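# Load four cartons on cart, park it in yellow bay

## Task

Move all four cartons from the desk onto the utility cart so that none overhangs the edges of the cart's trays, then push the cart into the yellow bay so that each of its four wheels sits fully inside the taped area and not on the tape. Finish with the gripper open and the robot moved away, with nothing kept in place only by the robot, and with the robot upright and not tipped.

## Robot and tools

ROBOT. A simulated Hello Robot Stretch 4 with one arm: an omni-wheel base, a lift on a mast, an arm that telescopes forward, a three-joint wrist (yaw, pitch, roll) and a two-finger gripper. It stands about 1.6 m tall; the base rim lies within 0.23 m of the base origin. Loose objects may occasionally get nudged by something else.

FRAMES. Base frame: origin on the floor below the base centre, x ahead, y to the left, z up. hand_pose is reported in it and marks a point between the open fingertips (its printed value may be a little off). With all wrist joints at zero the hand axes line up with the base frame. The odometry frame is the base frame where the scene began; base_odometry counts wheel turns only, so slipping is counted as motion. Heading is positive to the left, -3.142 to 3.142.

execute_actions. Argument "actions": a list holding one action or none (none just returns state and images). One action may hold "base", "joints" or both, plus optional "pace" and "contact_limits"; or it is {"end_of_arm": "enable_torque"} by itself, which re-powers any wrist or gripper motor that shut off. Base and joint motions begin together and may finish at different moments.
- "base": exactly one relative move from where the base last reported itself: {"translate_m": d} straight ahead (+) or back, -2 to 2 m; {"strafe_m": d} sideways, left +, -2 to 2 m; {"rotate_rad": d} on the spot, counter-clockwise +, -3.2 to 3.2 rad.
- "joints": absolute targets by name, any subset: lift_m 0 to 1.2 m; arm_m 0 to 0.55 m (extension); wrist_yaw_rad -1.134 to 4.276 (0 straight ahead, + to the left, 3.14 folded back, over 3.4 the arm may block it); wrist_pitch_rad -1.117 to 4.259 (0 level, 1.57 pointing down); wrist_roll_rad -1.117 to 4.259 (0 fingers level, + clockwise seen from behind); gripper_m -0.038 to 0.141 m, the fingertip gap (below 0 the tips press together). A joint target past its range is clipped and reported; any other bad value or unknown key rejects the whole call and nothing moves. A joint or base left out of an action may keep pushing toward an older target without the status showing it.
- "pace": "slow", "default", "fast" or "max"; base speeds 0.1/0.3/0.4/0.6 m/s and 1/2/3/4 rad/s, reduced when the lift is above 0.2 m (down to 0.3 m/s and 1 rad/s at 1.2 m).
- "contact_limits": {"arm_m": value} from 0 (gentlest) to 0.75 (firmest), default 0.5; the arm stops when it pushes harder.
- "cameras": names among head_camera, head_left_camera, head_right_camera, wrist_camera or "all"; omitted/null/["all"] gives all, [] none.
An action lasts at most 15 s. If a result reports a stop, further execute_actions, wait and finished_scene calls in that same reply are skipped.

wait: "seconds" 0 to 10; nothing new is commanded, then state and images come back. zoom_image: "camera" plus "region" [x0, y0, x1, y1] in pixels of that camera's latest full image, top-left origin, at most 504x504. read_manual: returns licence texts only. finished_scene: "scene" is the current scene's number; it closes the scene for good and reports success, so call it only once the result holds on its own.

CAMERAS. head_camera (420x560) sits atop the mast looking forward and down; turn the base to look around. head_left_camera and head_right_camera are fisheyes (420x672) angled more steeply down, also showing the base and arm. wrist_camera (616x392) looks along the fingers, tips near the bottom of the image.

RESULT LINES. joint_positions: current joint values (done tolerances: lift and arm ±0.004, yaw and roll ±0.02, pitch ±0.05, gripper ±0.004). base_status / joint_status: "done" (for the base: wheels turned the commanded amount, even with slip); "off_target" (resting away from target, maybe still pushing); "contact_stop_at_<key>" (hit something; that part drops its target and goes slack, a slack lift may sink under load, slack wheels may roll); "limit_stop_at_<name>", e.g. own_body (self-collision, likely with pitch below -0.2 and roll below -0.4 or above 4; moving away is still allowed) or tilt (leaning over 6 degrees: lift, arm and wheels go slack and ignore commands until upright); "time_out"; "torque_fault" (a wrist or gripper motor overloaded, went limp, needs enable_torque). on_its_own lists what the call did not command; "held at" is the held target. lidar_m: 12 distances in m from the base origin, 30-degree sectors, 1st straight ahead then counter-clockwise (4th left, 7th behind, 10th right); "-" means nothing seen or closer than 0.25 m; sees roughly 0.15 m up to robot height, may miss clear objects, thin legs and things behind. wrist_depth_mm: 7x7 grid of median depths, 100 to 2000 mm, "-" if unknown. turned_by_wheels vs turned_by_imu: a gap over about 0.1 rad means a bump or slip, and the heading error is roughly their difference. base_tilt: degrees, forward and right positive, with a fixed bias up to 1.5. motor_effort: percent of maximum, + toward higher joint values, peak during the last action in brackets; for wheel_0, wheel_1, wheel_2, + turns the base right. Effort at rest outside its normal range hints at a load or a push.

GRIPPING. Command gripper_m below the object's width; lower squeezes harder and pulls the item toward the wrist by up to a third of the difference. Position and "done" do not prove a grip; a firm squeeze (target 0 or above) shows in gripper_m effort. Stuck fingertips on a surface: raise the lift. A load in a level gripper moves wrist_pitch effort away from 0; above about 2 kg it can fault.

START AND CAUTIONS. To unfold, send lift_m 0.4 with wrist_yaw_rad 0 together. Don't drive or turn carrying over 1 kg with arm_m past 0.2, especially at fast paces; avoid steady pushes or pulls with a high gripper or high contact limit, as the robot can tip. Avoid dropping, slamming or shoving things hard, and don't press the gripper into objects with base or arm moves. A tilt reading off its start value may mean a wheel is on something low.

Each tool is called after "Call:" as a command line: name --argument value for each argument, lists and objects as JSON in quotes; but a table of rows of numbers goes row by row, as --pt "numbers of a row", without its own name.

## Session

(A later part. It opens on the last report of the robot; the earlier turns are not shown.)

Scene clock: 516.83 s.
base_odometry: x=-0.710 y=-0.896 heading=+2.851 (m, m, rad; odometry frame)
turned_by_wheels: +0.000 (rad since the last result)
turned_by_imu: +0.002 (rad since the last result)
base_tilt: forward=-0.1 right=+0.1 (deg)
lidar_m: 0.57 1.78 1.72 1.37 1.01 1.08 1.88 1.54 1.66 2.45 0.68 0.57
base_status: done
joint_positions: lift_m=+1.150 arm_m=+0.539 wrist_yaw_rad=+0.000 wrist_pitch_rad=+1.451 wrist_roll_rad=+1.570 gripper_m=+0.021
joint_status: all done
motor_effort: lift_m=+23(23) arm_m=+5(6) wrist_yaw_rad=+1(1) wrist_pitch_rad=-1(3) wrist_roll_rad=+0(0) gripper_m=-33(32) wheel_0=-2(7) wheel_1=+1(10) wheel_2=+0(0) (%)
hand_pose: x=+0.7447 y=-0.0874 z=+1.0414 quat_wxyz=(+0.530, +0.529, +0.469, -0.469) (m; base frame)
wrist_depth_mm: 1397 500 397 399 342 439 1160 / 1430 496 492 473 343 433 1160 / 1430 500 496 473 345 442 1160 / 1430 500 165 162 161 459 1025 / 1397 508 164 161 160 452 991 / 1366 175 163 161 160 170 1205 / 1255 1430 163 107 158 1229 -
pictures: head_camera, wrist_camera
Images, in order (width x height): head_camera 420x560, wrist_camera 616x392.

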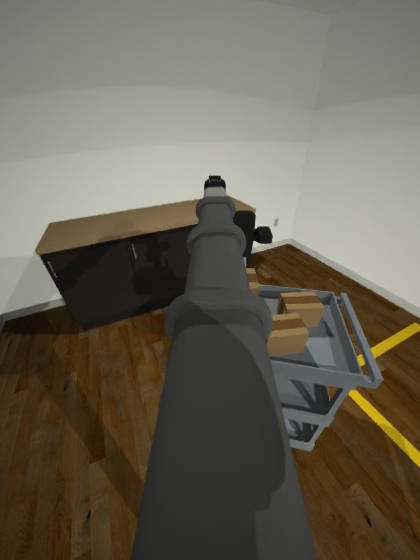

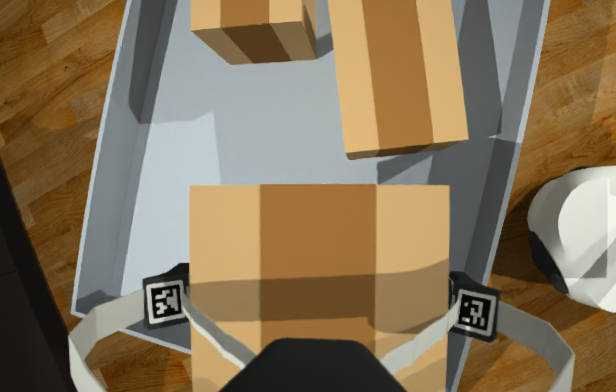

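Call:
execute_actions --actions '[{"base":{"translate_m":0.09},"joints":{"wrist_roll_rad":1.75}}]' --cameras '["wrist_camera"]'

Scene clock: 526.70 s.
base_odometry: x=-0.796 y=-0.870 heading=+2.851 (m, m, rad; odometry frame)
turned_by_wheels: +0.000 (rad since the last result)
turned_by_imu: +0.001 (rad since the last result)
base_tilt: forward=-0.1 right=+0.0 (deg)
lidar_m: 0.47 1.70 1.79 1.38 1.04 1.12 1.90 1.61 1.74 2.44 0.58 0.48
base_status: done
joint_positions: lift_m=+1.150 arm_m=+0.539 wrist_yaw_rad=+0.000 wrist_pitch_rad=+1.451 wrist_roll_rad=+1.750 gripper_m=+0.021
joint_status: all done
motor_effort: lift_m=+23(23) arm_m=+5(5) wrist_yaw_rad=+2(1) wrist_pitch_rad=-2(3) wrist_roll_rad=+0(3) gripper_m=-34(32) wheel_0=+3(9) wheel_1=+3(7) wheel_2=-2(11) (%)
hand_pose: x=+0.7447 y=-0.0874 z=+1.0414 quat_wxyz=(+0.480, +0.574, +0.425, -0.509) (m; base frame)
wrist_depth_mm: 1397 1366 480 382 345 325 430 / 1430 1366 480 469 436 330 399 / 1430 1430 488 473 459 449 424 / 1464 1397 164 162 160 445 436 / 1430 1397 163 161 160 445 430 / 1397 175 163 162 160 171 421 / 1160 1430 164 107 159 430 -
pictures: wrist_camera
Images, in order (width x height): wrist_camera 616x392.

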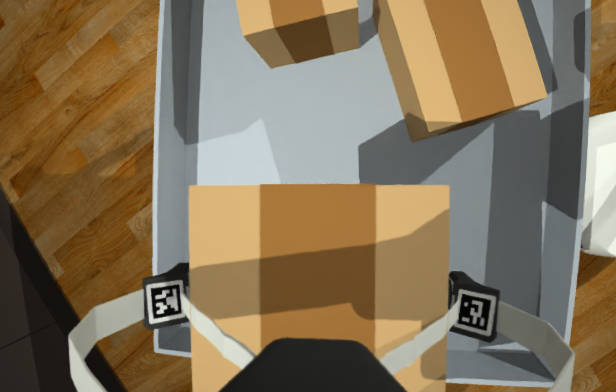

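Call:
execute_actions --actions '[{"joints":{"lift_m":0.96},"pace":"slow"}]' --cameras '["wrist_camera"]'

Scene clock: 533.17 s.
base_odometry: x=-0.796 y=-0.870 heading=+2.851 (m, m, rad; odometry frame)
turned_by_wheels: -0.001 (rad since the last result)
turned_by_imu: +0.001 (rad since the last result)
base_tilt: forward=-0.3 right=+0.0 (deg)
lidar_m: 0.47 1.67 1.79 1.38 1.04 1.13 1.64 1.62 1.73 2.42 0.59 0.48
base_status: not commanded
joint_positions: lift_m=+0.961 arm_m=+0.539 wrist_yaw_rad=+0.001 wrist_pitch_rad=+1.449 wrist_roll_rad=+1.750 gripper_m=+0.020
joint_status: all done
motor_effort: lift_m=+2(23) arm_m=+4(5) wrist_yaw_rad=-3(3) wrist_pitch_rad=+3(3) wrist_roll_rad=+0(0) gripper_m=-24(32) wheel_0=-3(3) wheel_1=+1(3) wheel_2=-2(2) (%)
hand_pose: x=+0.7452 y=-0.0874 z=+0.8531 quat_wxyz=(+0.480, +0.574, +0.425, -0.508) (m; base frame)
wrist_depth_mm: 271 309 300 289 279 166 - / 276 310 300 290 282 195 172 / 268 312 303 291 281 272 264 / 268 317 181 175 172 276 268 / 283 317 171 167 163 274 271 / 286 177 163 159 156 167 271 / 271 325 156 107 139 279 -
pictures: wrist_camera
Images, in order (width x height): wrist_camera 616x392.

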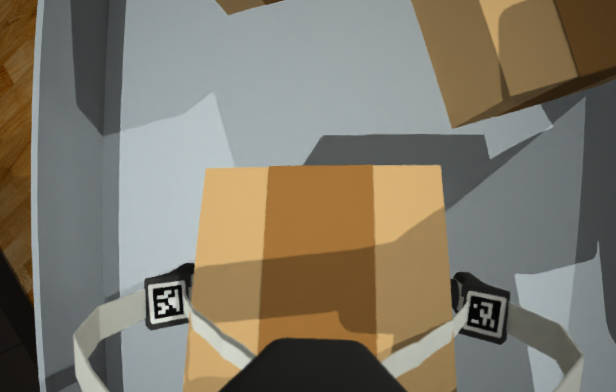

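Call:
execute_actions --actions '[{"joints":{"gripper_m":0.14}}]' --cameras '[]'

Call:
execute_actions --actions '[{"joints":{"lift_m":1.15}}]' --cameras '["wrist_camera"]'

Scene clock: 540.67 s.
base_odometry: x=-0.796 y=-0.870 heading=+2.851 (m, m, rad; odometry frame)
turned_by_wheels: +0.000 (rad since the last result)
turned_by_imu: -0.003 (rad since the last result)
base_tilt: forward=-0.2 right=+0.1 (deg)
lidar_m: 0.48 1.67 1.79 1.36 1.04 1.12 1.67 1.62 1.74 2.43 0.57 0.48
base_status: not commanded
joint_positions: lift_m=+0.961 arm_m=+0.539 wrist_yaw_rad=+0.001 wrist_pitch_rad=+1.448 wrist_roll_rad=+1.751 gripper_m=+0.140
joint_status: all done
motor_effort: lift_m=+2(2) arm_m=+4(4) wrist_yaw_rad=-2(9) wrist_pitch_rad=+7(12) wrist_roll_rad=-4(5) gripper_m=-1(22) wheel_0=-3(3) wheel_1=+1(1) wheel_2=-2(2) (%)
hand_pose: x=+0.7457 y=-0.0874 z=+0.8532 quat_wxyz=(+0.480, +0.575, +0.425, -0.508) (m; base frame)
wrist_depth_mm: 278 314 307 296 285 172 - / 285 319 310 297 287 198 163 / 287 322 309 300 289 278 270 / 293 324 194 185 179 281 273 / 291 325 183 176 171 281 273 / 294 325 174 167 163 187 276 / 291 329 166 107 153 283 278
pictures: none
No camera images: the call's "cameras" was empty. Leave "cameras" out to get every camera's image.

Scene clock: 542.53 s.
base_odometry: x=-0.796 y=-0.870 heading=+2.851 (m, m, rad; odometry frame)
turned_by_wheels: +0.000 (rad since the last result)
turned_by_imu: +0.001 (rad since the last result)
base_tilt: forward=-0.2 right=+0.2 (deg)
lidar_m: 0.47 1.70 1.78 1.39 1.05 1.13 1.90 1.62 1.72 2.45 0.58 0.47
base_status: not commanded
joint_positions: lift_m=+1.150 arm_m=+0.539 wrist_yaw_rad=+0.000 wrist_pitch_rad=+1.450 wrist_roll_rad=+1.750 gripper_m=+0.140
joint_status: all done
motor_effort: lift_m=+22(22) arm_m=+4(4) wrist_yaw_rad=+2(7) wrist_pitch_rad=-1(7) wrist_roll_rad=-2(3) gripper_m=-1(3) wheel_0=-2(3) wheel_1=+1(1) wheel_2=-2(3) (%)
hand_pose: x=+0.7448 y=-0.0874 z=+1.0415 quat_wxyz=(+0.480, +0.575, +0.425, -0.509) (m; base frame)
wrist_depth_mm: 1430 1336 484 368 342 327 430 / 1397 1366 484 473 439 330 402 / 1464 1366 488 473 462 445 424 / 1397 1430 492 355 462 452 439 / 1464 1366 496 342 462 452 439 / 1397 1397 500 322 325 213 427 / 1205 1430 480 107 436 439 418
pictures: wrist_camera
Images, in order (width x height): wrist_camera 616x392.

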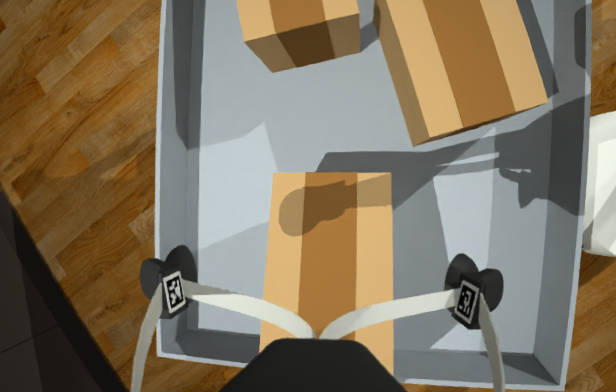

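Call:
execute_actions --actions '[{"joints":{"arm_m":0.0}}]' --cameras '[]'

Call:
execute_actions --actions '[{"base":{"rotate_rad":-2.55},"joints":{"wrist_roll_rad":0,"wrist_pitch_rad":0.6,"lift_m":0.95},"pace":"fast"}]' --cameras '["head_camera"]'

Scene clock: 551.10 s.
base_odometry: x=-0.796 y=-0.870 heading=+2.851 (m, m, rad; odometry frame)
turned_by_wheels: +0.000 (rad since the last result)
turned_by_imu: +0.002 (rad since the last result)
base_tilt: forward=-0.2 right=+0.0 (deg)
lidar_m: 0.47 1.69 1.80 1.40 1.06 1.12 1.89 1.62 1.71 2.43 0.59 0.48
base_status: not commanded
joint_positions: lift_m=+1.150 arm_m=+0.001 wrist_yaw_rad=+0.000 wrist_pitch_rad=+1.450 wrist_roll_rad=+1.750 gripper_m=+0.140
joint_status: all done
motor_effort: lift_m=+21(22) arm_m=-5(6) wrist_yaw_rad=+2(2) wrist_pitch_rad=+0(1) wrist_roll_rad=-2(2) gripper_m=+1(2) wheel_0=-3(3) wheel_1=+1(1) wheel_2=-2(2) (%)
hand_pose: x=+0.2064 y=-0.0874 z=+1.0415 quat_wxyz=(+0.480, +0.574, +0.425, -0.509) (m; base frame)
wrist_depth_mm: 517 508 1308 1255 1255 1205 1160 / 517 521 842 1281 1255 1182 1160 / 480 517 842 1255 1255 1182 1138 / 477 530 842 1308 1042 1025 1182 / 539 504 866 1308 1078 1008 1229 / 544 480 788 1308 1308 213 1205 / 554 512 1430 107 1281 1255 1255
pictures: none
No camera images: the call's "cameras" was empty. Leave "cameras" out to get every camera's image.

Scene clock: 554.60 s.
base_odometry: x=-0.796 y=-0.870 heading=+0.302 (m, m, rad; odometry frame)
turned_by_wheels: -2.549 (rad since the last result)
turned_by_imu: -2.620 (rad since the last result)
base_tilt: forward=-0.3 right=+0.1 (deg)
lidar_m: 1.62 1.75 2.42 0.55 0.47 0.47 1.73 1.73 1.36 1.03 1.10 1.67
base_status: done
joint_positions: lift_m=+0.950 arm_m=+0.001 wrist_yaw_rad=+0.000 wrist_pitch_rad=+0.602 wrist_roll_rad=+0.000 gripper_m=+0.140
joint_status: all done
motor_effort: lift_m=+14(20) arm_m=-5(5) wrist_yaw_rad=+2(2) wrist_pitch_rad=-5(9) wrist_roll_rad=-2(7) gripper_m=-1(2) wheel_0=+6(7) wheel_1=+4(9) wheel_2=+4(8) (%)
hand_pose: x=+0.4095 y=-0.0874 z=+0.9652 quat_wxyz=(+0.955, +0.000, +0.296, +0.000) (m; base frame)
wrist_depth_mm: - - 1661 1618 1576 1618 1921 / - - - - - - - / - - - - - - - / 1983 1921 1983 1983 1921 1921 1921 / 1618 1618 1576 1576 1576 1576 1537 / 1366 1336 1308 1397 1336 213 1336 / 1205 1182 1229 107 1255 1182 1205
pictures: head_camera
Images, in order (width x height): head_camera 420x560.

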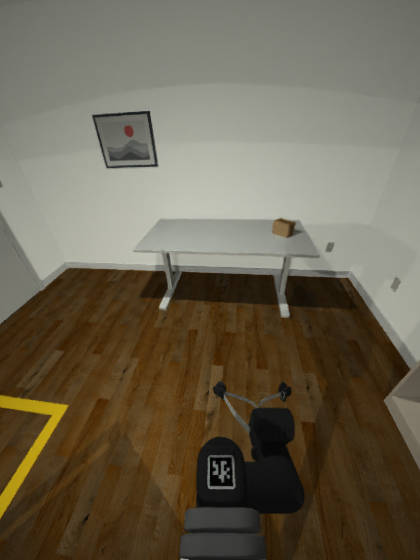

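Call:
execute_actions --actions '[{"base":{"strafe_m":-0.55},"pace":"fast"}]' --cameras '[]'

Call:
execute_actions --actions '[{"base":{"translate_m":1.25},"pace":"fast"}]' --cameras '["head_camera","wrist_camera"]'

Scene clock: 563.90 s.
base_odometry: x=-0.632 y=-1.395 heading=+0.302 (m, m, rad; odometry frame)
turned_by_wheels: +0.000 (rad since the last result)
turned_by_imu: +0.002 (rad since the last result)
base_tilt: forward=-0.2 right=+0.2 (deg)
lidar_m: 1.55 1.69 2.97 1.01 0.89 1.82 1.80 1.03 0.81 0.48 0.51 0.75
base_status: done
joint_positions: lift_m=+0.950 arm_m=+0.001 wrist_yaw_rad=+0.000 wrist_pitch_rad=+0.602 wrist_roll_rad=+0.000 gripper_m=+0.140
joint_status: not commanded
motor_effort: lift_m=+14(14) arm_m=-5(5) wrist_yaw_rad=+1(1) wrist_pitch_rad=-5(5) wrist_roll_rad=-2(2) gripper_m=+0(2) wheel_0=+2(13) wheel_1=+0(16) wheel_2=+0(2) (%)
hand_pose: x=+0.4095 y=-0.0874 z=+0.9651 quat_wxyz=(+0.955, +0.000, +0.296, +0.000) (m; base frame)
wrist_depth_mm: 1756 1708 1618 1537 1863 1921 1397 / - - - - - - 1430 / - - - - - - 1397 / 1921 1983 1921 1863 1863 1808 1366 / 1661 1618 1661 1576 1618 1576 768 / 1397 1336 1336 1336 1336 213 854 / 1229 1182 1255 107 1229 1138 960
pictures: none
No camera images: the call's "cameras" was empty. Leave "cameras" out to get every camera's image.

Scene clock: 568.73 s.
base_odometry: x=+0.561 y=-1.024 heading=+0.302 (m, m, rad; odometry frame)
turned_by_wheels: +0.000 (rad since the last result)
turned_by_imu: -0.001 (rad since the last result)
base_tilt: forward=-0.1 right=+0.0 (deg)
lidar_m: 0.34 0.36 0.52 2.81 3.04 1.80 2.65 0.77 0.71 0.92 0.98 0.33
base_status: done
joint_positions: lift_m=+0.950 arm_m=+0.001 wrist_yaw_rad=+0.000 wrist_pitch_rad=+0.602 wrist_roll_rad=+0.000 gripper_m=+0.140
joint_status: not commanded
motor_effort: lift_m=+14(14) arm_m=-5(5) wrist_yaw_rad=+1(1) wrist_pitch_rad=-5(5) wrist_roll_rad=-2(2) gripper_m=-1(1) wheel_0=+1(10) wheel_1=+2(11) wheel_2=-3(14) (%)
hand_pose: x=+0.4095 y=-0.0874 z=+0.9651 quat_wxyz=(+0.955, +0.000, +0.296, +0.000) (m; base frame)
wrist_depth_mm: 904 878 866 831 809 778 741 / 991 946 904 891 866 831 809 / 891 866 866 842 854 904 891 / 707 707 676 521 683 1008 991 / 585 585 591 549 591 1118 1078 / 500 488 477 500 477 213 1255 / 449 439 452 107 445 1160 1182
pictures: head_camera, wrist_camera
Images, in order (width x height): head_camera 420x560, wrist_camera 616x392.

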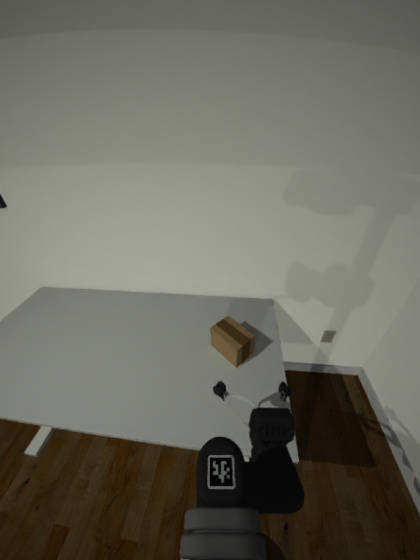

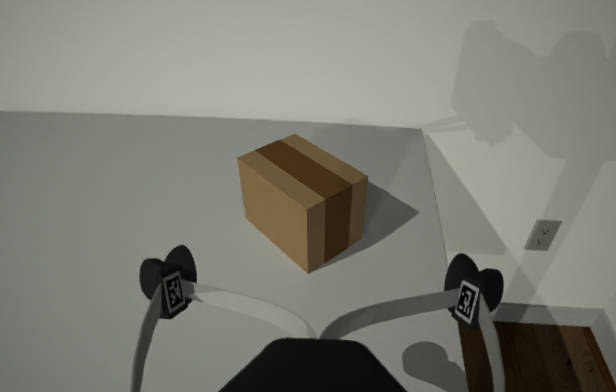

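Call:
execute_actions --actions '[{"base":{"translate_m":0.05},"joints":{"lift_m":1.0,"arm_m":0.545,"wrist_pitch_rad":1.35,"wrist_roll_rad":-0.9}}]' --cameras '["wrist_camera"]'

Scene clock: 579.30 s.
base_odometry: x=+0.608 y=-1.009 heading=+0.302 (m, m, rad; odometry frame)
turned_by_wheels: +0.000 (rad since the last result)
turned_by_imu: +0.002 (rad since the last result)
base_tilt: forward=-0.1 right=-0.1 (deg)
lidar_m: 0.27 0.30 0.46 2.80 3.02 1.83 2.65 0.77 0.74 0.92 1.00 0.28
base_status: done
joint_positions: lift_m=+1.000 arm_m=+0.544 wrist_yaw_rad=+0.000 wrist_pitch_rad=+1.350 wrist_roll_rad=-0.900 gripper_m=+0.140
joint_status: all done
motor_effort: lift_m=+21(21) arm_m=+5(5) wrist_yaw_rad=+1(2) wrist_pitch_rad=+0(5) wrist_roll_rad=-2(7) gripper_m=+0(1) wheel_0=+1(5) wheel_1=+3(5) wheel_2=-4(11) (%)
hand_pose: x=+0.7782 y=-0.0874 z=+0.8964 quat_wxyz=(+0.703, -0.340, +0.563, +0.272) (m; base frame)
wrist_depth_mm: 392 402 415 430 439 387 319 / 387 399 413 424 433 430 347 / 382 394 407 415 427 442 382 / 379 387 402 413 421 439 421 / 373 272 278 410 418 427 439 / 368 266 274 399 410 418 521 / 368 263 272 107 407 421 627
pictures: wrist_camera
Images, in order (width x height): wrist_camera 616x392.

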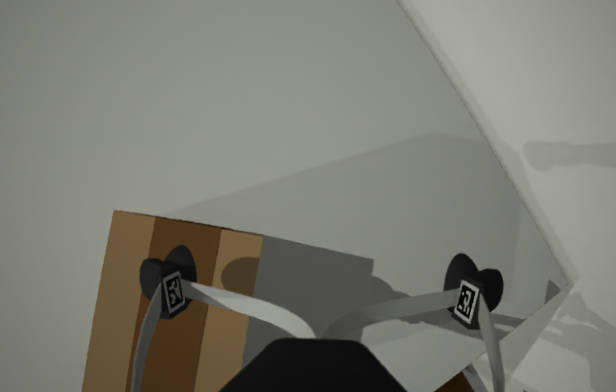

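Call:
execute_actions --actions '[{"base":{"strafe_m":0.035},"joints":{"arm_m":0.455,"wrist_roll_rad":-0.78}}]' --cameras '["wrist_camera"]'

Scene clock: 590.67 s.
base_odometry: x=+0.598 y=-0.976 heading=+0.302 (m, m, rad; odometry frame)
turned_by_wheels: +0.000 (rad since the last result)
turned_by_imu: +0.001 (rad since the last result)
base_tilt: forward=-0.2 right=+0.0 (deg)
lidar_m: 0.27 0.28 0.47 2.76 3.01 1.81 2.80 0.83 0.77 0.95 0.36 0.27
base_status: done
joint_positions: lift_m=+1.000 arm_m=+0.456 wrist_yaw_rad=+0.000 wrist_pitch_rad=+1.350 wrist_roll_rad=-0.780 gripper_m=+0.140
joint_status: all done
motor_effort: lift_m=+22(22) arm_m=-5(3) wrist_yaw_rad=+2(1) wrist_pitch_rad=-1(1) wrist_roll_rad=+0(2) gripper_m=-1(1) wheel_0=+1(9) wheel_1=-1(9) wheel_2=+0(2) (%)
hand_pose: x=+0.6898 y=-0.0874 z=+0.8964 quat_wxyz=(+0.722, -0.297, +0.578, +0.238) (m; base frame)
wrist_depth_mm: 404 410 421 433 445 455 413 / 399 404 410 427 433 445 452 / 392 399 407 418 427 439 449 / 384 392 399 293 424 430 442 / 375 387 282 287 415 427 439 / 373 377 279 283 289 413 580 / 368 375 382 107 404 410 1008
pictures: wrist_camera
Images, in order (width x height): wrist_camera 616x392.

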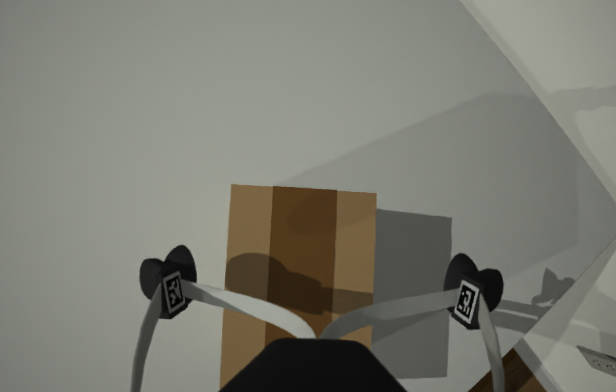

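Call:
execute_actions --actions '[{"base":{"strafe_m":0.01},"joints":{"arm_m":0.446,"lift_m":0.892}}]' --cameras '["wrist_camera"]'

Scene clock: 595.73 s.
base_odometry: x=+0.595 y=-0.966 heading=+0.302 (m, m, rad; odometry frame)
turned_by_wheels: +0.000 (rad since the last result)
turned_by_imu: +0.001 (rad since the last result)
base_tilt: forward=-0.2 right=+0.1 (deg)
lidar_m: 0.28 0.31 0.45 2.75 2.99 1.79 2.81 0.87 0.77 0.96 0.35 0.28
base_status: done
joint_positions: lift_m=+0.893 arm_m=+0.447 wrist_yaw_rad=+0.000 wrist_pitch_rad=+1.349 wrist_roll_rad=-0.780 gripper_m=+0.140
joint_status: all done
motor_effort: lift_m=+10(19) arm_m=-5(7) wrist_yaw_rad=+2(2) wrist_pitch_rad=+3(3) wrist_roll_rad=+0(0) gripper_m=+0(1) wheel_0=-3(8) wheel_1=+2(8) wheel_2=+0(1) (%)
hand_pose: x=+0.6812 y=-0.0874 z=+0.7894 quat_wxyz=(+0.722, -0.297, +0.578, +0.238) (m; base frame)
wrist_depth_mm: 297 307 312 319 330 340 349 / 291 297 306 314 324 334 343 / 289 294 303 310 320 329 336 / 285 293 296 185 190 324 329 / 281 283 289 182 186 319 324 / 274 279 182 179 182 190 317 / 272 277 283 107 182 306 312
pictures: wrist_camera
Images, in order (width x height): wrist_camera 616x392.

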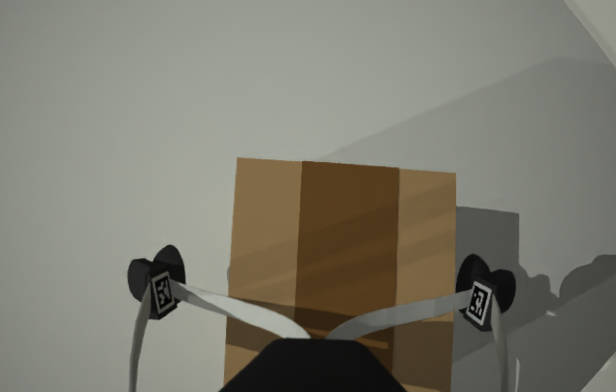

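Call:
execute_actions --actions '[{"joints":{"gripper_m":0.02}}]' --cameras '[]'

Call:
execute_actions --actions '[{"joints":{"lift_m":1.1}}]' --cameras '["wrist_camera"]'

Scene clock: 601.33 s.
base_odometry: x=+0.595 y=-0.966 heading=+0.302 (m, m, rad; odometry frame)
turned_by_wheels: +0.000 (rad since the last result)
turned_by_imu: +0.002 (rad since the last result)
base_tilt: forward=-0.2 right=+0.2 (deg)
lidar_m: 0.26 0.32 0.45 2.76 3.00 1.81 2.81 0.86 0.77 0.96 0.36 0.29
base_status: not commanded
joint_positions: lift_m=+0.892 arm_m=+0.447 wrist_yaw_rad=+0.000 wrist_pitch_rad=+1.351 wrist_roll_rad=-0.780 gripper_m=+0.021
joint_status: all done
motor_effort: lift_m=+14(14) arm_m=-5(5) wrist_yaw_rad=+1(0) wrist_pitch_rad=-2(11) wrist_roll_rad=-1(0) gripper_m=-32(31) wheel_0=-3(3) wheel_1=+2(2) wheel_2=+0(0) (%)
hand_pose: x=+0.6807 y=-0.0874 z=+0.7890 quat_wxyz=(+0.722, -0.297, +0.578, +0.238) (m; base frame)
wrist_depth_mm: 293 301 307 315 325 332 340 / 290 296 304 310 320 327 336 / 285 291 298 304 314 322 330 / 281 286 164 165 168 317 325 / 278 283 162 163 166 312 319 / 273 176 160 160 163 169 312 / 267 276 157 107 160 303 -
pictures: none
No camera images: the call's "cameras" was empty. Leave "cameras" out to get every camera's image.

Scene clock: 603.27 s.
base_odometry: x=+0.595 y=-0.966 heading=+0.302 (m, m, rad; odometry frame)
turned_by_wheels: +0.000 (rad since the last result)
turned_by_imu: +0.001 (rad since the last result)
base_tilt: forward=-0.2 right=+0.1 (deg)
lidar_m: 0.28 0.30 0.46 2.74 2.98 1.80 2.81 0.87 0.78 0.96 0.36 0.27
base_status: not commanded
joint_positions: lift_m=+1.100 arm_m=+0.447 wrist_yaw_rad=+0.000 wrist_pitch_rad=+1.351 wrist_roll_rad=-0.780 gripper_m=+0.021
joint_status: all done
motor_effort: lift_m=+23(25) arm_m=-5(5) wrist_yaw_rad=+1(1) wrist_pitch_rad=-2(2) wrist_roll_rad=+0(0) gripper_m=-31(32) wheel_0=-3(4) wheel_1=+2(2) wheel_2=+0(0) (%)
hand_pose: x=+0.6807 y=-0.0874 z=+0.9963 quat_wxyz=(+0.722, -0.297, +0.578, +0.238) (m; base frame)
wrist_depth_mm: 504 512 521 539 549 504 418 / 492 504 517 530 544 554 462 / 484 496 504 525 539 549 525 / 473 488 164 165 167 544 549 / 469 484 162 163 166 530 591 / 459 176 159 160 163 169 809 / 455 473 156 107 161 1255 -
pictures: wrist_camera
Images, in order (width x height): wrist_camera 616x392.

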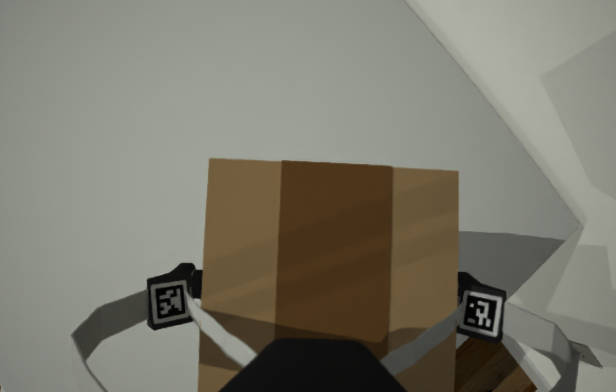

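Call:
execute_actions --actions '[{"base":{"translate_m":-1.28},"joints":{"arm_m":0.05}}]' --cameras '[]'

Call:
execute_actions --actions '[{"base":{"rotate_rad":2.55},"joints":{"wrist_roll_rad":1.75,"wrist_pitch_rad":1.45,"lift_m":1.15}}]' --cameras '["head_camera"]'

Scene clock: 617.93 s.
base_odometry: x=-0.627 y=-1.346 heading=+0.301 (m, m, rad; odometry frame)
turned_by_wheels: +0.000 (rad since the last result)
turned_by_imu: +0.005 (rad since the last result)
base_tilt: forward=-0.2 right=+0.0 (deg)
lidar_m: 1.54 1.69 2.94 0.98 0.88 1.82 1.82 1.10 0.84 0.53 0.56 0.25
base_status: done
joint_positions: lift_m=+1.100 arm_m=+0.051 wrist_yaw_rad=+0.000 wrist_pitch_rad=+1.351 wrist_roll_rad=-0.780 gripper_m=+0.021
joint_status: all done
motor_effort: lift_m=+22(23) arm_m=-4(5) wrist_yaw_rad=+1(1) wrist_pitch_rad=-3(3) wrist_roll_rad=-1(0) gripper_m=-31(32) wheel_0=-3(8) wheel_1=-2(7) wheel_2=+3(13) (%)
hand_pose: x=+0.2846 y=-0.0874 z=+0.9963 quat_wxyz=(+0.722, -0.297, +0.578, +0.238) (m; base frame)
wrist_depth_mm: 1229 1229 1281 1336 1336 1397 1430 / 1229 1229 1255 1281 1336 1397 1397 / 1205 1255 1255 1281 1281 1366 1366 / 1182 1205 164 164 168 1308 1366 / 1182 991 162 163 166 1229 1098 / 1138 176 159 161 163 169 1118 / 1118 946 157 107 160 1138 -
pictures: none
No camera images: the call's "cameras" was empty. Leave "cameras" out to get every camera's image.

Scene clock: 621.17 s.
base_odometry: x=-0.627 y=-1.346 heading=+2.851 (m, m, rad; odometry frame)
turned_by_wheels: +2.549 (rad since the last result)
turned_by_imu: +2.622 (rad since the last result)
base_tilt: forward=-0.1 right=+0.1 (deg)
lidar_m: 0.25 1.79 1.13 0.86 0.53 0.56 0.84 1.54 1.65 2.94 1.00 0.27
base_status: done
joint_positions: lift_m=+1.150 arm_m=+0.051 wrist_yaw_rad=+0.000 wrist_pitch_rad=+1.450 wrist_roll_rad=+1.750 gripper_m=+0.021
joint_status: all done
motor_effort: lift_m=+21(24) arm_m=-5(4) wrist_yaw_rad=+1(3) wrist_pitch_rad=-1(1) wrist_roll_rad=+0(3) gripper_m=-32(32) wheel_0=-4(6) wheel_1=-2(12) wheel_2=-5(9) (%)
hand_pose: x=+0.2564 y=-0.0874 z=+1.0415 quat_wxyz=(+0.480, +0.574, +0.425, -0.509) (m; base frame)
wrist_depth_mm: 891 1182 1308 1308 1229 1205 1138 / 866 1205 1308 1308 1255 1182 1182 / 891 1229 1336 1281 1255 1205 1205 / 1464 1430 163 165 167 1008 1182 / 1464 1397 162 163 166 1008 1182 / 1464 175 160 160 163 169 1182 / 1499 1397 156 107 160 1229 -
pictures: head_camera
Images, in order (width x height): head_camera 420x560.

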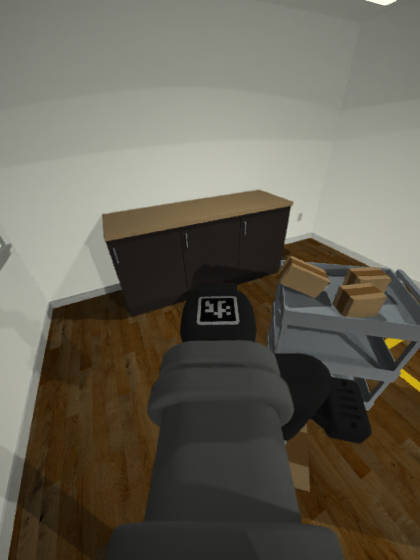

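Call:
execute_actions --actions '[{"base":{"strafe_m":-0.5},"joints":{"arm_m":0.4}}]' --cameras '["head_camera","wrist_camera"]'

Scene clock: 627.33 s.
base_odometry: x=-0.484 y=-0.867 heading=+2.851 (m, m, rad; odometry frame)
turned_by_wheels: +0.000 (rad since the last result)
turned_by_imu: +0.001 (rad since the last result)
base_tilt: forward=-0.1 right=+0.1 (deg)
lidar_m: 0.53 1.99 1.74 1.34 0.96 1.06 1.75 1.31 1.44 2.49 2.42 0.74
base_status: done
joint_positions: lift_m=+1.150 arm_m=+0.399 wrist_yaw_rad=+0.000 wrist_pitch_rad=+1.450 wrist_roll_rad=+1.750 gripper_m=+0.021
joint_status: all done
motor_effort: lift_m=+21(21) arm_m=+5(6) wrist_yaw_rad=+1(0) wrist_pitch_rad=-1(2) wrist_roll_rad=+0(0) gripper_m=-33(31) wheel_0=+0(10) wheel_1=-1(11) wheel_2=+0(3) (%)
hand_pose: x=+0.6047 y=-0.0874 z=+1.0415 quat_wxyz=(+0.480, +0.574, +0.425, -0.509) (m; base frame)
wrist_depth_mm: 517 496 488 1308 1205 1182 1160 / 512 504 496 1281 1229 1229 1160 / 392 492 496 1281 1255 1205 976 / 394 439 164 164 167 1008 976 / 399 439 162 163 165 1205 1008 / 535 175 159 160 163 170 1205 / 442 530 156 107 160 1255 1205
pictures: head_camera, wrist_camera
Images, in order (width x height): head_camera 420x560, wrist_camera 616x392.

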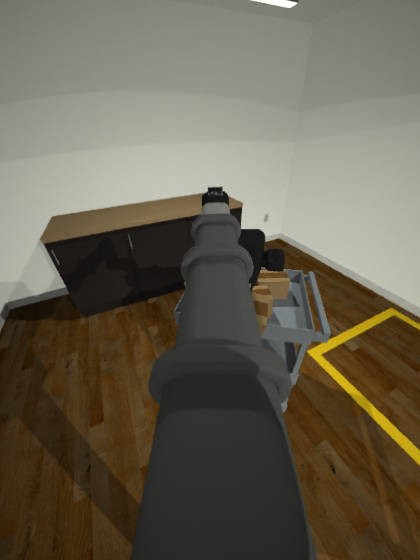

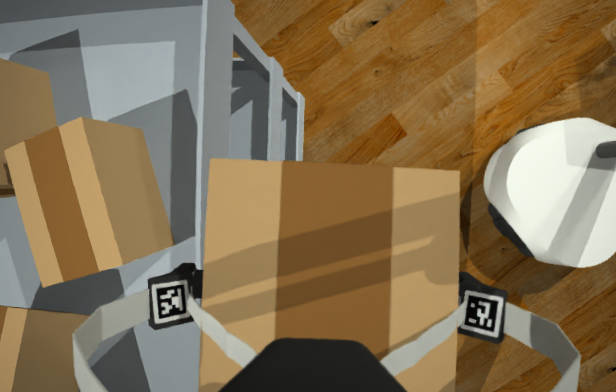

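Call:
execute_actions --actions '[{"base":{"strafe_m":0.11},"joints":{"arm_m":0.54}}]' --cameras '["wrist_camera"]'

Scene clock: 640.77 s.
base_odometry: x=-0.515 y=-0.972 heading=+2.850 (m, m, rad; odometry frame)
turned_by_wheels: +0.000 (rad since the last result)
turned_by_imu: +0.001 (rad since the last result)
base_tilt: forward=-0.2 right=+0.0 (deg)
lidar_m: 0.69 1.94 1.61 1.26 0.90 0.96 1.78 1.37 1.49 2.58 2.52 0.74
base_status: done
joint_positions: lift_m=+1.150 arm_m=+0.539 wrist_yaw_rad=+0.000 wrist_pitch_rad=+1.450 wrist_roll_rad=+1.750 gripper_m=+0.021
joint_status: all done
motor_effort: lift_m=+21(21) arm_m=+5(7) wrist_yaw_rad=+1(1) wrist_pitch_rad=-1(2) wrist_roll_rad=+0(0) gripper_m=-32(33) wheel_0=-2(11) wheel_1=+1(9) wheel_2=+0(1) (%)
hand_pose: x=+0.7447 y=-0.0874 z=+1.0415 quat_wxyz=(+0.480, +0.574, +0.425, -0.509) (m; base frame)
wrist_depth_mm: 382 370 427 480 1229 1205 1182 / 433 375 373 480 1255 1205 1182 / 521 382 389 480 1255 1229 1060 / 407 504 164 165 168 1205 991 / 384 439 162 162 166 1205 1205 / 359 176 159 160 163 170 1160 / 345 430 156 107 160 1255 1205
pictures: wrist_camera
Images, in order (width x height): wrist_camera 616x392.

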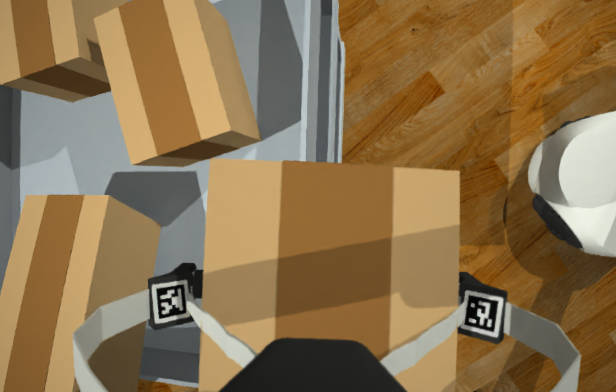

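Call:
execute_actions --actions '[{"base":{"translate_m":0.1}}]' --cameras '["wrist_camera"]'

Scene clock: 646.43 s.
base_odometry: x=-0.611 y=-0.944 heading=+2.851 (m, m, rad; odometry frame)
turned_by_wheels: +0.000 (rad since the last result)
turned_by_imu: +0.002 (rad since the last result)
base_tilt: forward=-0.1 right=+0.0 (deg)
lidar_m: 0.65 1.86 1.66 1.28 0.92 1.00 1.90 1.47 1.58 2.53 2.49 0.66
base_status: done
joint_positions: lift_m=+1.150 arm_m=+0.539 wrist_yaw_rad=+0.000 wrist_pitch_rad=+1.450 wrist_roll_rad=+1.750 gripper_m=+0.021
joint_status: not commanded
motor_effort: lift_m=+21(21) arm_m=+5(5) wrist_yaw_rad=+1(1) wrist_pitch_rad=-1(2) wrist_roll_rad=+0(0) gripper_m=-31(32) wheel_0=+3(7) wheel_1=+3(7) wheel_2=-1(12) (%)
hand_pose: x=+0.7448 y=-0.0874 z=+1.0415 quat_wxyz=(+0.480, +0.574, +0.425, -0.509) (m; base frame)
wrist_depth_mm: 462 375 359 351 459 1182 1138 / 496 500 364 353 462 1182 1182 / 504 508 496 449 466 1205 1098 / 512 387 164 165 167 1205 991 / 512 364 162 163 165 1229 1205 / 484 176 159 161 163 168 1182 / 466 327 157 107 160 1229 1205
pictures: wrist_camera
Images, in order (width x height): wrist_camera 616x392.

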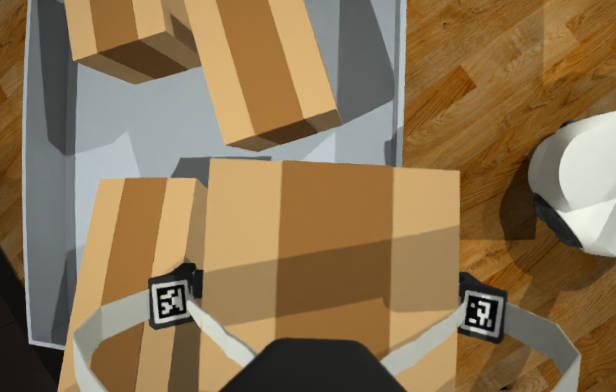

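Call:
execute_actions --actions '[{"joints":{"lift_m":0.96},"pace":"slow"}]' --cameras '["wrist_camera"]'

Scene clock: 655.53 s.
base_odometry: x=-0.611 y=-0.944 heading=+2.851 (m, m, rad; odometry frame)
turned_by_wheels: +0.000 (rad since the last result)
turned_by_imu: +0.002 (rad since the last result)
base_tilt: forward=-0.3 right=+0.0 (deg)
lidar_m: 0.65 1.83 1.65 1.27 0.93 1.00 1.50 1.46 1.57 2.52 2.48 0.66
base_status: not commanded
joint_positions: lift_m=+0.961 arm_m=+0.539 wrist_yaw_rad=+0.003 wrist_pitch_rad=+1.449 wrist_roll_rad=+1.750 gripper_m=+0.021
joint_status: all done
motor_effort: lift_m=+2(21) arm_m=+4(5) wrist_yaw_rad=-7(7) wrist_pitch_rad=+3(3) wrist_roll_rad=+0(0) gripper_m=-25(30) wheel_0=+3(4) wheel_1=+3(3) wheel_2=-1(1) (%)
hand_pose: x=+0.7455 y=-0.0873 z=+0.8531 quat_wxyz=(+0.481, +0.574, +0.426, -0.508) (m; base frame)
wrist_depth_mm: 319 184 176 173 279 991 976 / 325 185 186 242 282 1025 991 / 325 314 297 293 283 1025 1008 / 204 315 165 164 165 1025 1008 / 195 258 163 162 162 1042 1008 / 190 179 160 160 160 163 991 / 190 257 158 107 158 1025 1042
pictures: wrist_camera
Images, in order (width x height): wrist_camera 616x392.

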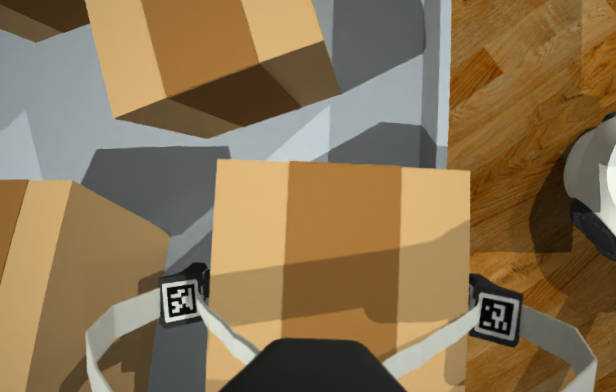

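Call:
execute_actions --actions '[{"joints":{"gripper_m":0.125}}]' --cameras '[]'

Call:
execute_actions --actions '[{"joints":{"lift_m":1.15}}]' --cameras '["wrist_camera"]'

Scene clock: 661.60 s.
base_odometry: x=-0.611 y=-0.944 heading=+2.851 (m, m, rad; odometry frame)
turned_by_wheels: +0.000 (rad since the last result)
turned_by_imu: +0.002 (rad since the last result)
base_tilt: forward=-0.2 right=+0.1 (deg)
lidar_m: 0.65 1.85 1.66 1.27 0.92 1.00 1.51 1.46 1.56 2.54 2.49 0.66
base_status: not commanded
joint_positions: lift_m=+0.961 arm_m=+0.539 wrist_yaw_rad=+0.001 wrist_pitch_rad=+1.455 wrist_roll_rad=+1.750 gripper_m=+0.125
joint_status: all done
motor_effort: lift_m=+1(2) arm_m=+3(3) wrist_yaw_rad=-1(11) wrist_pitch_rad=-14(14) wrist_roll_rad=-1(1) gripper_m=+0(26) wheel_0=+3(4) wheel_1=+3(3) wheel_2=-1(1) (%)
hand_pose: x=+0.7437 y=-0.0874 z=+0.8530 quat_wxyz=(+0.479, +0.573, +0.427, -0.510) (m; base frame)
wrist_depth_mm: 317 190 182 179 285 1008 991 / 330 191 186 247 286 1025 1008 / 332 322 306 297 289 1060 1025 / 211 320 309 180 176 1060 1008 / 200 258 188 181 176 1060 1008 / 191 232 189 182 175 175 1008 / 189 242 192 107 176 1078 1025
pictures: none
No camera images: the call's "cameras" was empty. Leave "cameras" out to get every camera's image.

Scene clock: 663.47 s.
base_odometry: x=-0.611 y=-0.944 heading=+2.851 (m, m, rad; odometry frame)
turned_by_wheels: +0.000 (rad since the last result)
turned_by_imu: +0.001 (rad since the last result)
base_tilt: forward=-0.1 right=+0.0 (deg)
lidar_m: 0.65 1.85 1.67 1.28 0.92 1.00 1.87 1.46 1.57 2.53 2.48 0.66
base_status: not commanded
joint_positions: lift_m=+1.150 arm_m=+0.539 wrist_yaw_rad=+0.000 wrist_pitch_rad=+1.450 wrist_roll_rad=+1.750 gripper_m=+0.125
joint_status: all done
motor_effort: lift_m=+22(25) arm_m=+3(4) wrist_yaw_rad=+1(1) wrist_pitch_rad=+0(16) wrist_roll_rad=-1(1) gripper_m=-1(2) wheel_0=+2(3) wheel_1=+3(3) wheel_2=+0(1) (%)
hand_pose: x=+0.7450 y=-0.0874 z=+1.0415 quat_wxyz=(+0.480, +0.574, +0.425, -0.509) (m; base frame)
wrist_depth_mm: 462 377 359 353 455 1182 1160 / 496 496 364 351 462 1205 1182 / 500 508 492 466 466 1182 1060 / 508 384 492 359 466 1229 991 / 512 364 439 362 394 1229 1182 / 480 345 368 362 355 1229 1229 / 466 329 436 107 1308 1255 1255
pictures: wrist_camera
Images, in order (width x height): wrist_camera 616x392.

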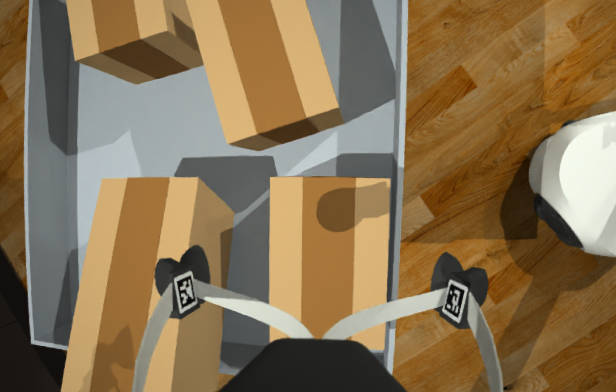

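Call:
execute_actions --actions '[{"base":{"translate_m":-0.5},"joints":{"arm_m":0.0,"wrist_roll_rad":0,"wrist_pitch_rad":0.3}}]' --cameras '["head_camera","head_left_camera","head_right_camera"]'

Scene clock: 671.10 s.
base_odometry: x=-0.132 y=-1.087 heading=+2.850 (m, m, rad; odometry frame)
turned_by_wheels: +0.000 (rad since the last result)
turned_by_imu: +0.003 (rad since the last result)
base_tilt: forward=-0.1 right=+0.0 (deg)
lidar_m: 1.12 2.31 1.39 0.72 0.70 0.75 1.06 1.01 1.08 2.73 2.70 1.15
base_status: done
joint_positions: lift_m=+1.150 arm_m=+0.001 wrist_yaw_rad=+0.000 wrist_pitch_rad=+0.302 wrist_roll_rad=+0.000 gripper_m=+0.125
joint_status: all done
motor_effort: lift_m=+21(22) arm_m=-4(5) wrist_yaw_rad=+2(1) wrist_pitch_rad=-6(10) wrist_roll_rad=-3(7) gripper_m=+0(2) wheel_0=-1(6) wheel_1=-2(6) wheel_2=-1(13) (%)
hand_pose: x=+0.4472 y=-0.0875 z=+1.2421 quat_wxyz=(+0.989, +0.000, +0.150, +0.000) (m; base frame)
wrist_depth_mm: - - - - - - - / - - - - - - - / - - - - - - - / - - - 1255 1430 - - / - - - 1078 1098 1229 - / - - - 1430 1060 1025 - / 1921 1808 1921 107 1138 1708 1863
pictures: head_camera, head_left_camera, head_right_camera
Images, in order (width x height): head_camera 420x560, head_left_camera 420x672, head_right_camera 420x672.

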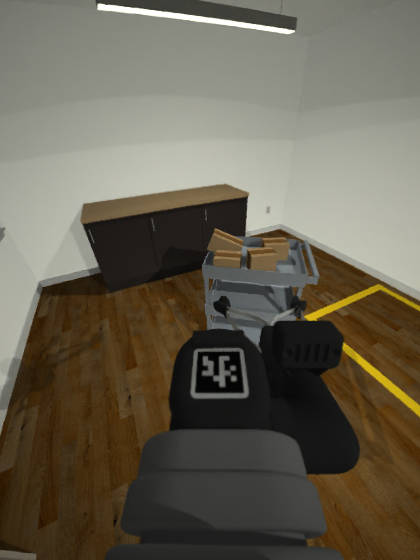

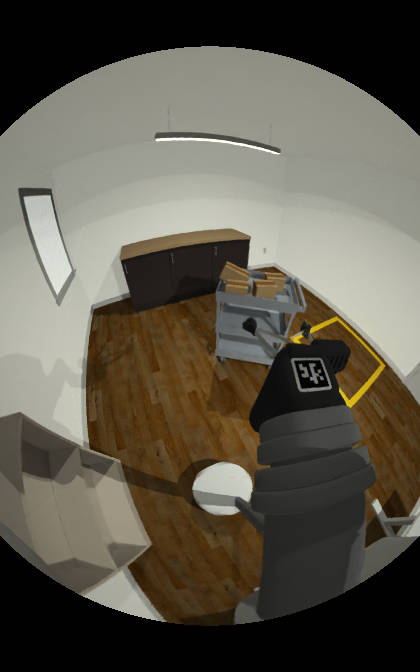

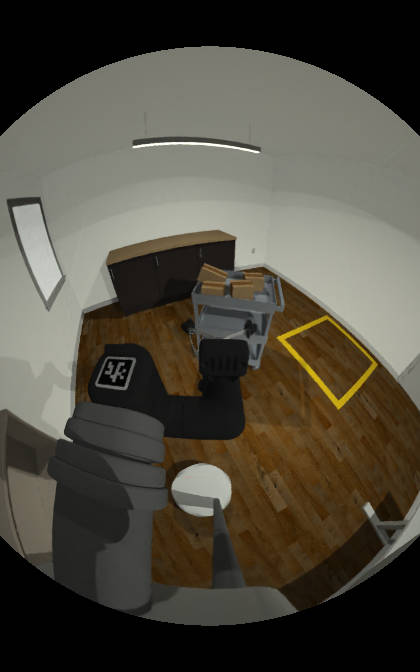

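Call:
execute_actions --actions '[{"base":{"strafe_m":0.45},"joints":{"lift_m":0.62,"wrist_pitch_rad":0.0,"gripper_m":0.0}}]' --cameras '["head_camera"]'

Scene clock: 690.93 s.
base_odometry: x=-0.261 y=-1.518 heading=+2.850 (m, m, rad; odometry frame)
turned_by_wheels: +0.000 (rad since the last result)
turned_by_imu: +0.003 (rad since the last result)
base_tilt: forward=-0.2 right=+0.1 (deg)
lidar_m: 2.14 1.79 0.41 0.31 0.29 0.32 0.43 1.22 1.30 1.92 3.10 1.25
base_status: done
joint_positions: lift_m=+0.620 arm_m=+0.001 wrist_yaw_rad=+0.000 wrist_pitch_rad=+0.002 wrist_roll_rad=+0.000 gripper_m=+0.000
joint_status: all done
motor_effort: lift_m=+14(20) arm_m=-5(5) wrist_yaw_rad=+1(2) wrist_pitch_rad=-6(10) wrist_roll_rad=-2(2) gripper_m=-5(5) wheel_0=+0(11) wheel_1=+1(9) wheel_2=+0(1) (%)
hand_pose: x=+0.4603 y=-0.0874 z=+0.7979 quat_wxyz=(+1.000, +0.000, +0.001, +0.000) (m; base frame)
wrist_depth_mm: - - - - - - - / - - - - - - - / - - - - - - - / - - - - - 946 931 / - - - - - - - / - - 1983 197 189 960 946 / 1808 1708 1708 107 1618 1397 1366
pictures: head_camera
Images, in order (width x height): head_camera 420x560.

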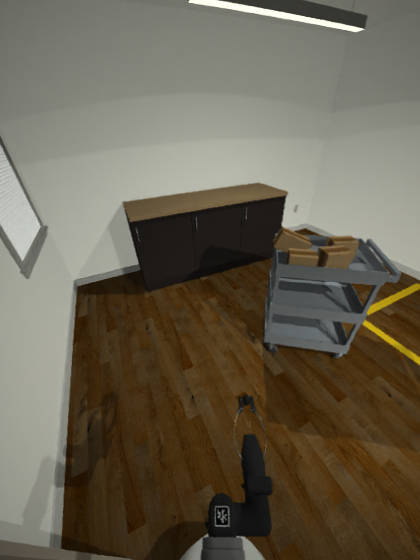

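Call:
execute_actions --actions '[{"base":{"translate_m":1.3}}]' --cameras '[]'

Call:
execute_actions --actions '[{"base":{"rotate_rad":-1.5}}]' --cameras '["head_camera","wrist_camera"]'

Scene clock: 701.13 s.
base_odometry: x=-1.506 y=-1.145 heading=+2.851 (m, m, rad; odometry frame)
turned_by_wheels: +0.000 (rad since the last result)
turned_by_imu: +0.001 (rad since the last result)
base_tilt: forward=-0.1 right=+0.1 (deg)
lidar_m: 0.94 0.91 0.98 1.20 1.17 1.24 1.40 2.38 2.56 0.35 0.38 1.19
base_status: done
joint_positions: lift_m=+0.620 arm_m=+0.001 wrist_yaw_rad=+0.000 wrist_pitch_rad=+0.002 wrist_roll_rad=+0.000 gripper_m=+0.000
joint_status: not commanded
motor_effort: lift_m=+14(14) arm_m=-5(5) wrist_yaw_rad=+2(1) wrist_pitch_rad=-7(7) wrist_roll_rad=-2(3) gripper_m=-7(5) wheel_0=+4(4) wheel_1=+2(5) wheel_2=-2(12) (%)
hand_pose: x=+0.4603 y=-0.0874 z=+0.7979 quat_wxyz=(+1.000, +0.000, +0.001, +0.000) (m; base frame)
wrist_depth_mm: 1160 1229 1397 1537 1708 1921 - / 1160 1255 1397 1576 1661 1983 - / 1160 1255 1366 1537 1708 1921 - / 676 723 798 878 931 1098 - / 676 750 809 866 976 1098 - / 676 732 788 196 190 1118 - / 683 732 798 107 1008 1138 1661
pictures: none
No camera images: the call's "cameras" was empty. Leave "cameras" out to get every camera's image.

Scene clock: 703.13 s.
base_odometry: x=-1.506 y=-1.146 heading=+1.351 (m, m, rad; odometry frame)
turned_by_wheels: -1.499 (rad since the last result)
turned_by_imu: -1.537 (rad since the last result)
base_tilt: forward=-0.1 right=+0.1 (deg)
lidar_m: 0.62 2.54 1.17 0.92 0.94 1.04 1.19 1.17 1.24 1.44 2.38 0.65
base_status: done
joint_positions: lift_m=+0.620 arm_m=+0.000 wrist_yaw_rad=+0.000 wrist_pitch_rad=+0.002 wrist_roll_rad=+0.000 gripper_m=+0.000
joint_status: not commanded
motor_effort: lift_m=+14(14) arm_m=+1(5) wrist_yaw_rad=+1(98) wrist_pitch_rad=-6(7) wrist_roll_rad=-2(3) gripper_m=-5(10) wheel_0=+4(28) wheel_1=+1(10) wheel_2=+2(11) (%)
hand_pose: x=+0.4592 y=-0.0874 z=+0.7979 quat_wxyz=(+1.000, +0.000, +0.001, +0.000) (m; base frame)
wrist_depth_mm: - - - - - - - / - - - - 436 - - / - - - - 418 496 - / - - - 413 421 430 436 / - - - 413 1042 - 473 / - - 424 196 190 - - / 1756 1708 1576 107 768 668 1756
pictures: head_camera, wrist_camera
Images, in order (width x height): head_camera 420x560, wrist_camera 616x392.

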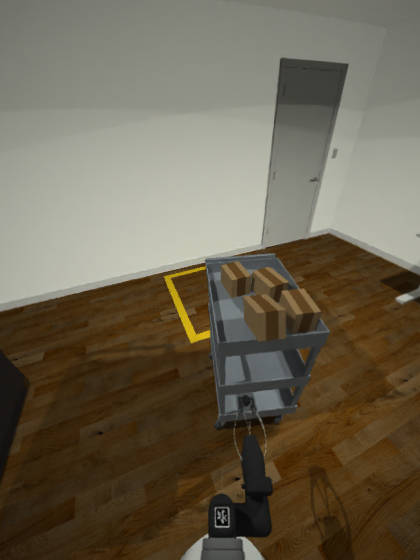

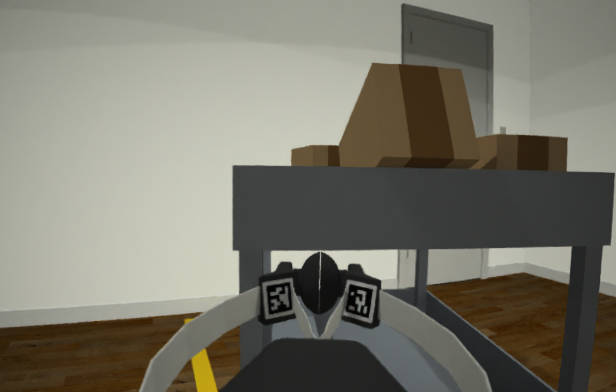

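Call:
execute_actions --actions '[{"base":{"strafe_m":-0.12},"joints":{"lift_m":0.66}}]' --cameras '[]'

Call:
execute_actions --actions '[{"base":{"translate_m":0.6},"pace":"slow"}]' --cameras '["head_camera","head_left_camera"]'

Scene clock: 711.83 s.
base_odometry: x=-1.389 y=-1.172 heading=+1.351 (m, m, rad; odometry frame)
turned_by_wheels: +0.000 (rad since the last result)
turned_by_imu: +0.001 (rad since the last result)
base_tilt: forward=-0.3 right=+0.1 (deg)
lidar_m: 0.67 2.59 1.35 1.07 1.05 1.43 1.14 1.13 1.13 1.37 2.28 0.70
base_status: done
joint_positions: lift_m=+0.660 arm_m=+0.000 wrist_yaw_rad=+0.000 wrist_pitch_rad=+0.002 wrist_roll_rad=+0.000 gripper_m=+0.000
joint_status: all done
motor_effort: lift_m=+22(22) arm_m=+1(1) wrist_yaw_rad=+1(1) wrist_pitch_rad=-6(6) wrist_roll_rad=-2(2) gripper_m=-4(4) wheel_0=+3(11) wheel_1=-2(12) wheel_2=+0(0) (%)
hand_pose: x=+0.4592 y=-0.0874 z=+0.8373 quat_wxyz=(+1.000, +0.000, +0.001, +0.000) (m; base frame)
wrist_depth_mm: - - - - - - - / - - - - - - - / - - - - 496 - - / - - - 512 488 574 - / - - 469 473 500 517 - / - - 469 197 190 - - / 1808 1756 917 107 854 549 1921
pictures: none
No camera images: the call's "cameras" was empty. Leave "cameras" out to get every camera's image.

Scene clock: 719.13 s.
base_odometry: x=-1.259 y=-0.586 heading=+1.351 (m, m, rad; odometry frame)
turned_by_wheels: +0.000 (rad since the last result)
turned_by_imu: +0.001 (rad since the last result)
base_tilt: forward=+0.0 right=+0.0 (deg)
lidar_m: 0.46 2.03 2.21 1.29 1.28 1.42 1.71 1.49 1.48 2.06 0.63 0.46
base_status: done
joint_positions: lift_m=+0.660 arm_m=+0.000 wrist_yaw_rad=-0.004 wrist_pitch_rad=+0.002 wrist_roll_rad=+0.000 gripper_m=+0.000
joint_status: not commanded
motor_effort: lift_m=+21(21) arm_m=+2(2) wrist_yaw_rad=+13(30) wrist_pitch_rad=-5(6) wrist_roll_rad=-2(2) gripper_m=-6(8) wheel_0=+4(8) wheel_1=+3(9) wheel_2=-7(15) (%)
hand_pose: x=+0.4587 y=-0.0885 z=+0.8373 quat_wxyz=(+1.000, +0.000, +0.001, -0.002) (m; base frame)
wrist_depth_mm: 1618 1708 1863 - - - - / 1618 1708 1863 - - 240 242 / 1576 1756 1808 - 334 227 226 / 1618 1708 1921 842 332 217 216 / 1618 1808 244 238 236 232 229 / 1618 1708 245 197 188 234 232 / 1661 1708 247 107 240 234 233
pictures: head_camera, head_left_camera
Images, in order (width x height): head_camera 420x560, head_left_camera 420x672.

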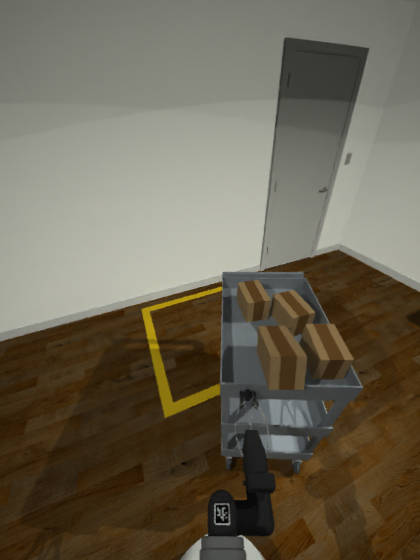

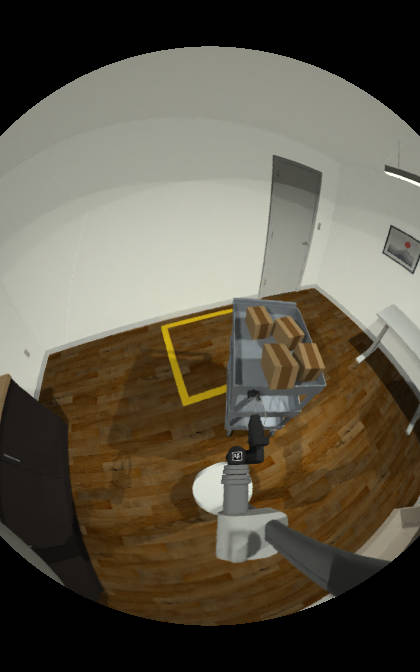

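Call:
zoom_image --camera "head_camera" --region '[200, 260, 380, 400]'

Region (200, 260, 380, 400) of head_camera's 420x560 image, scaled by 2.800, with more detail than that image has.

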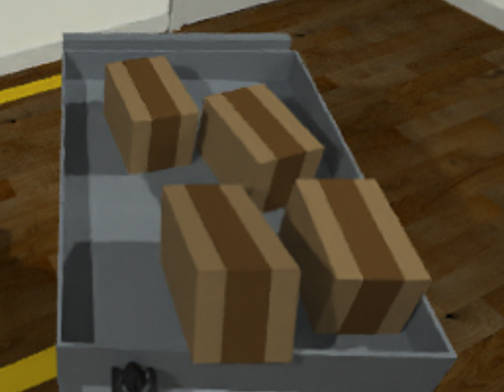

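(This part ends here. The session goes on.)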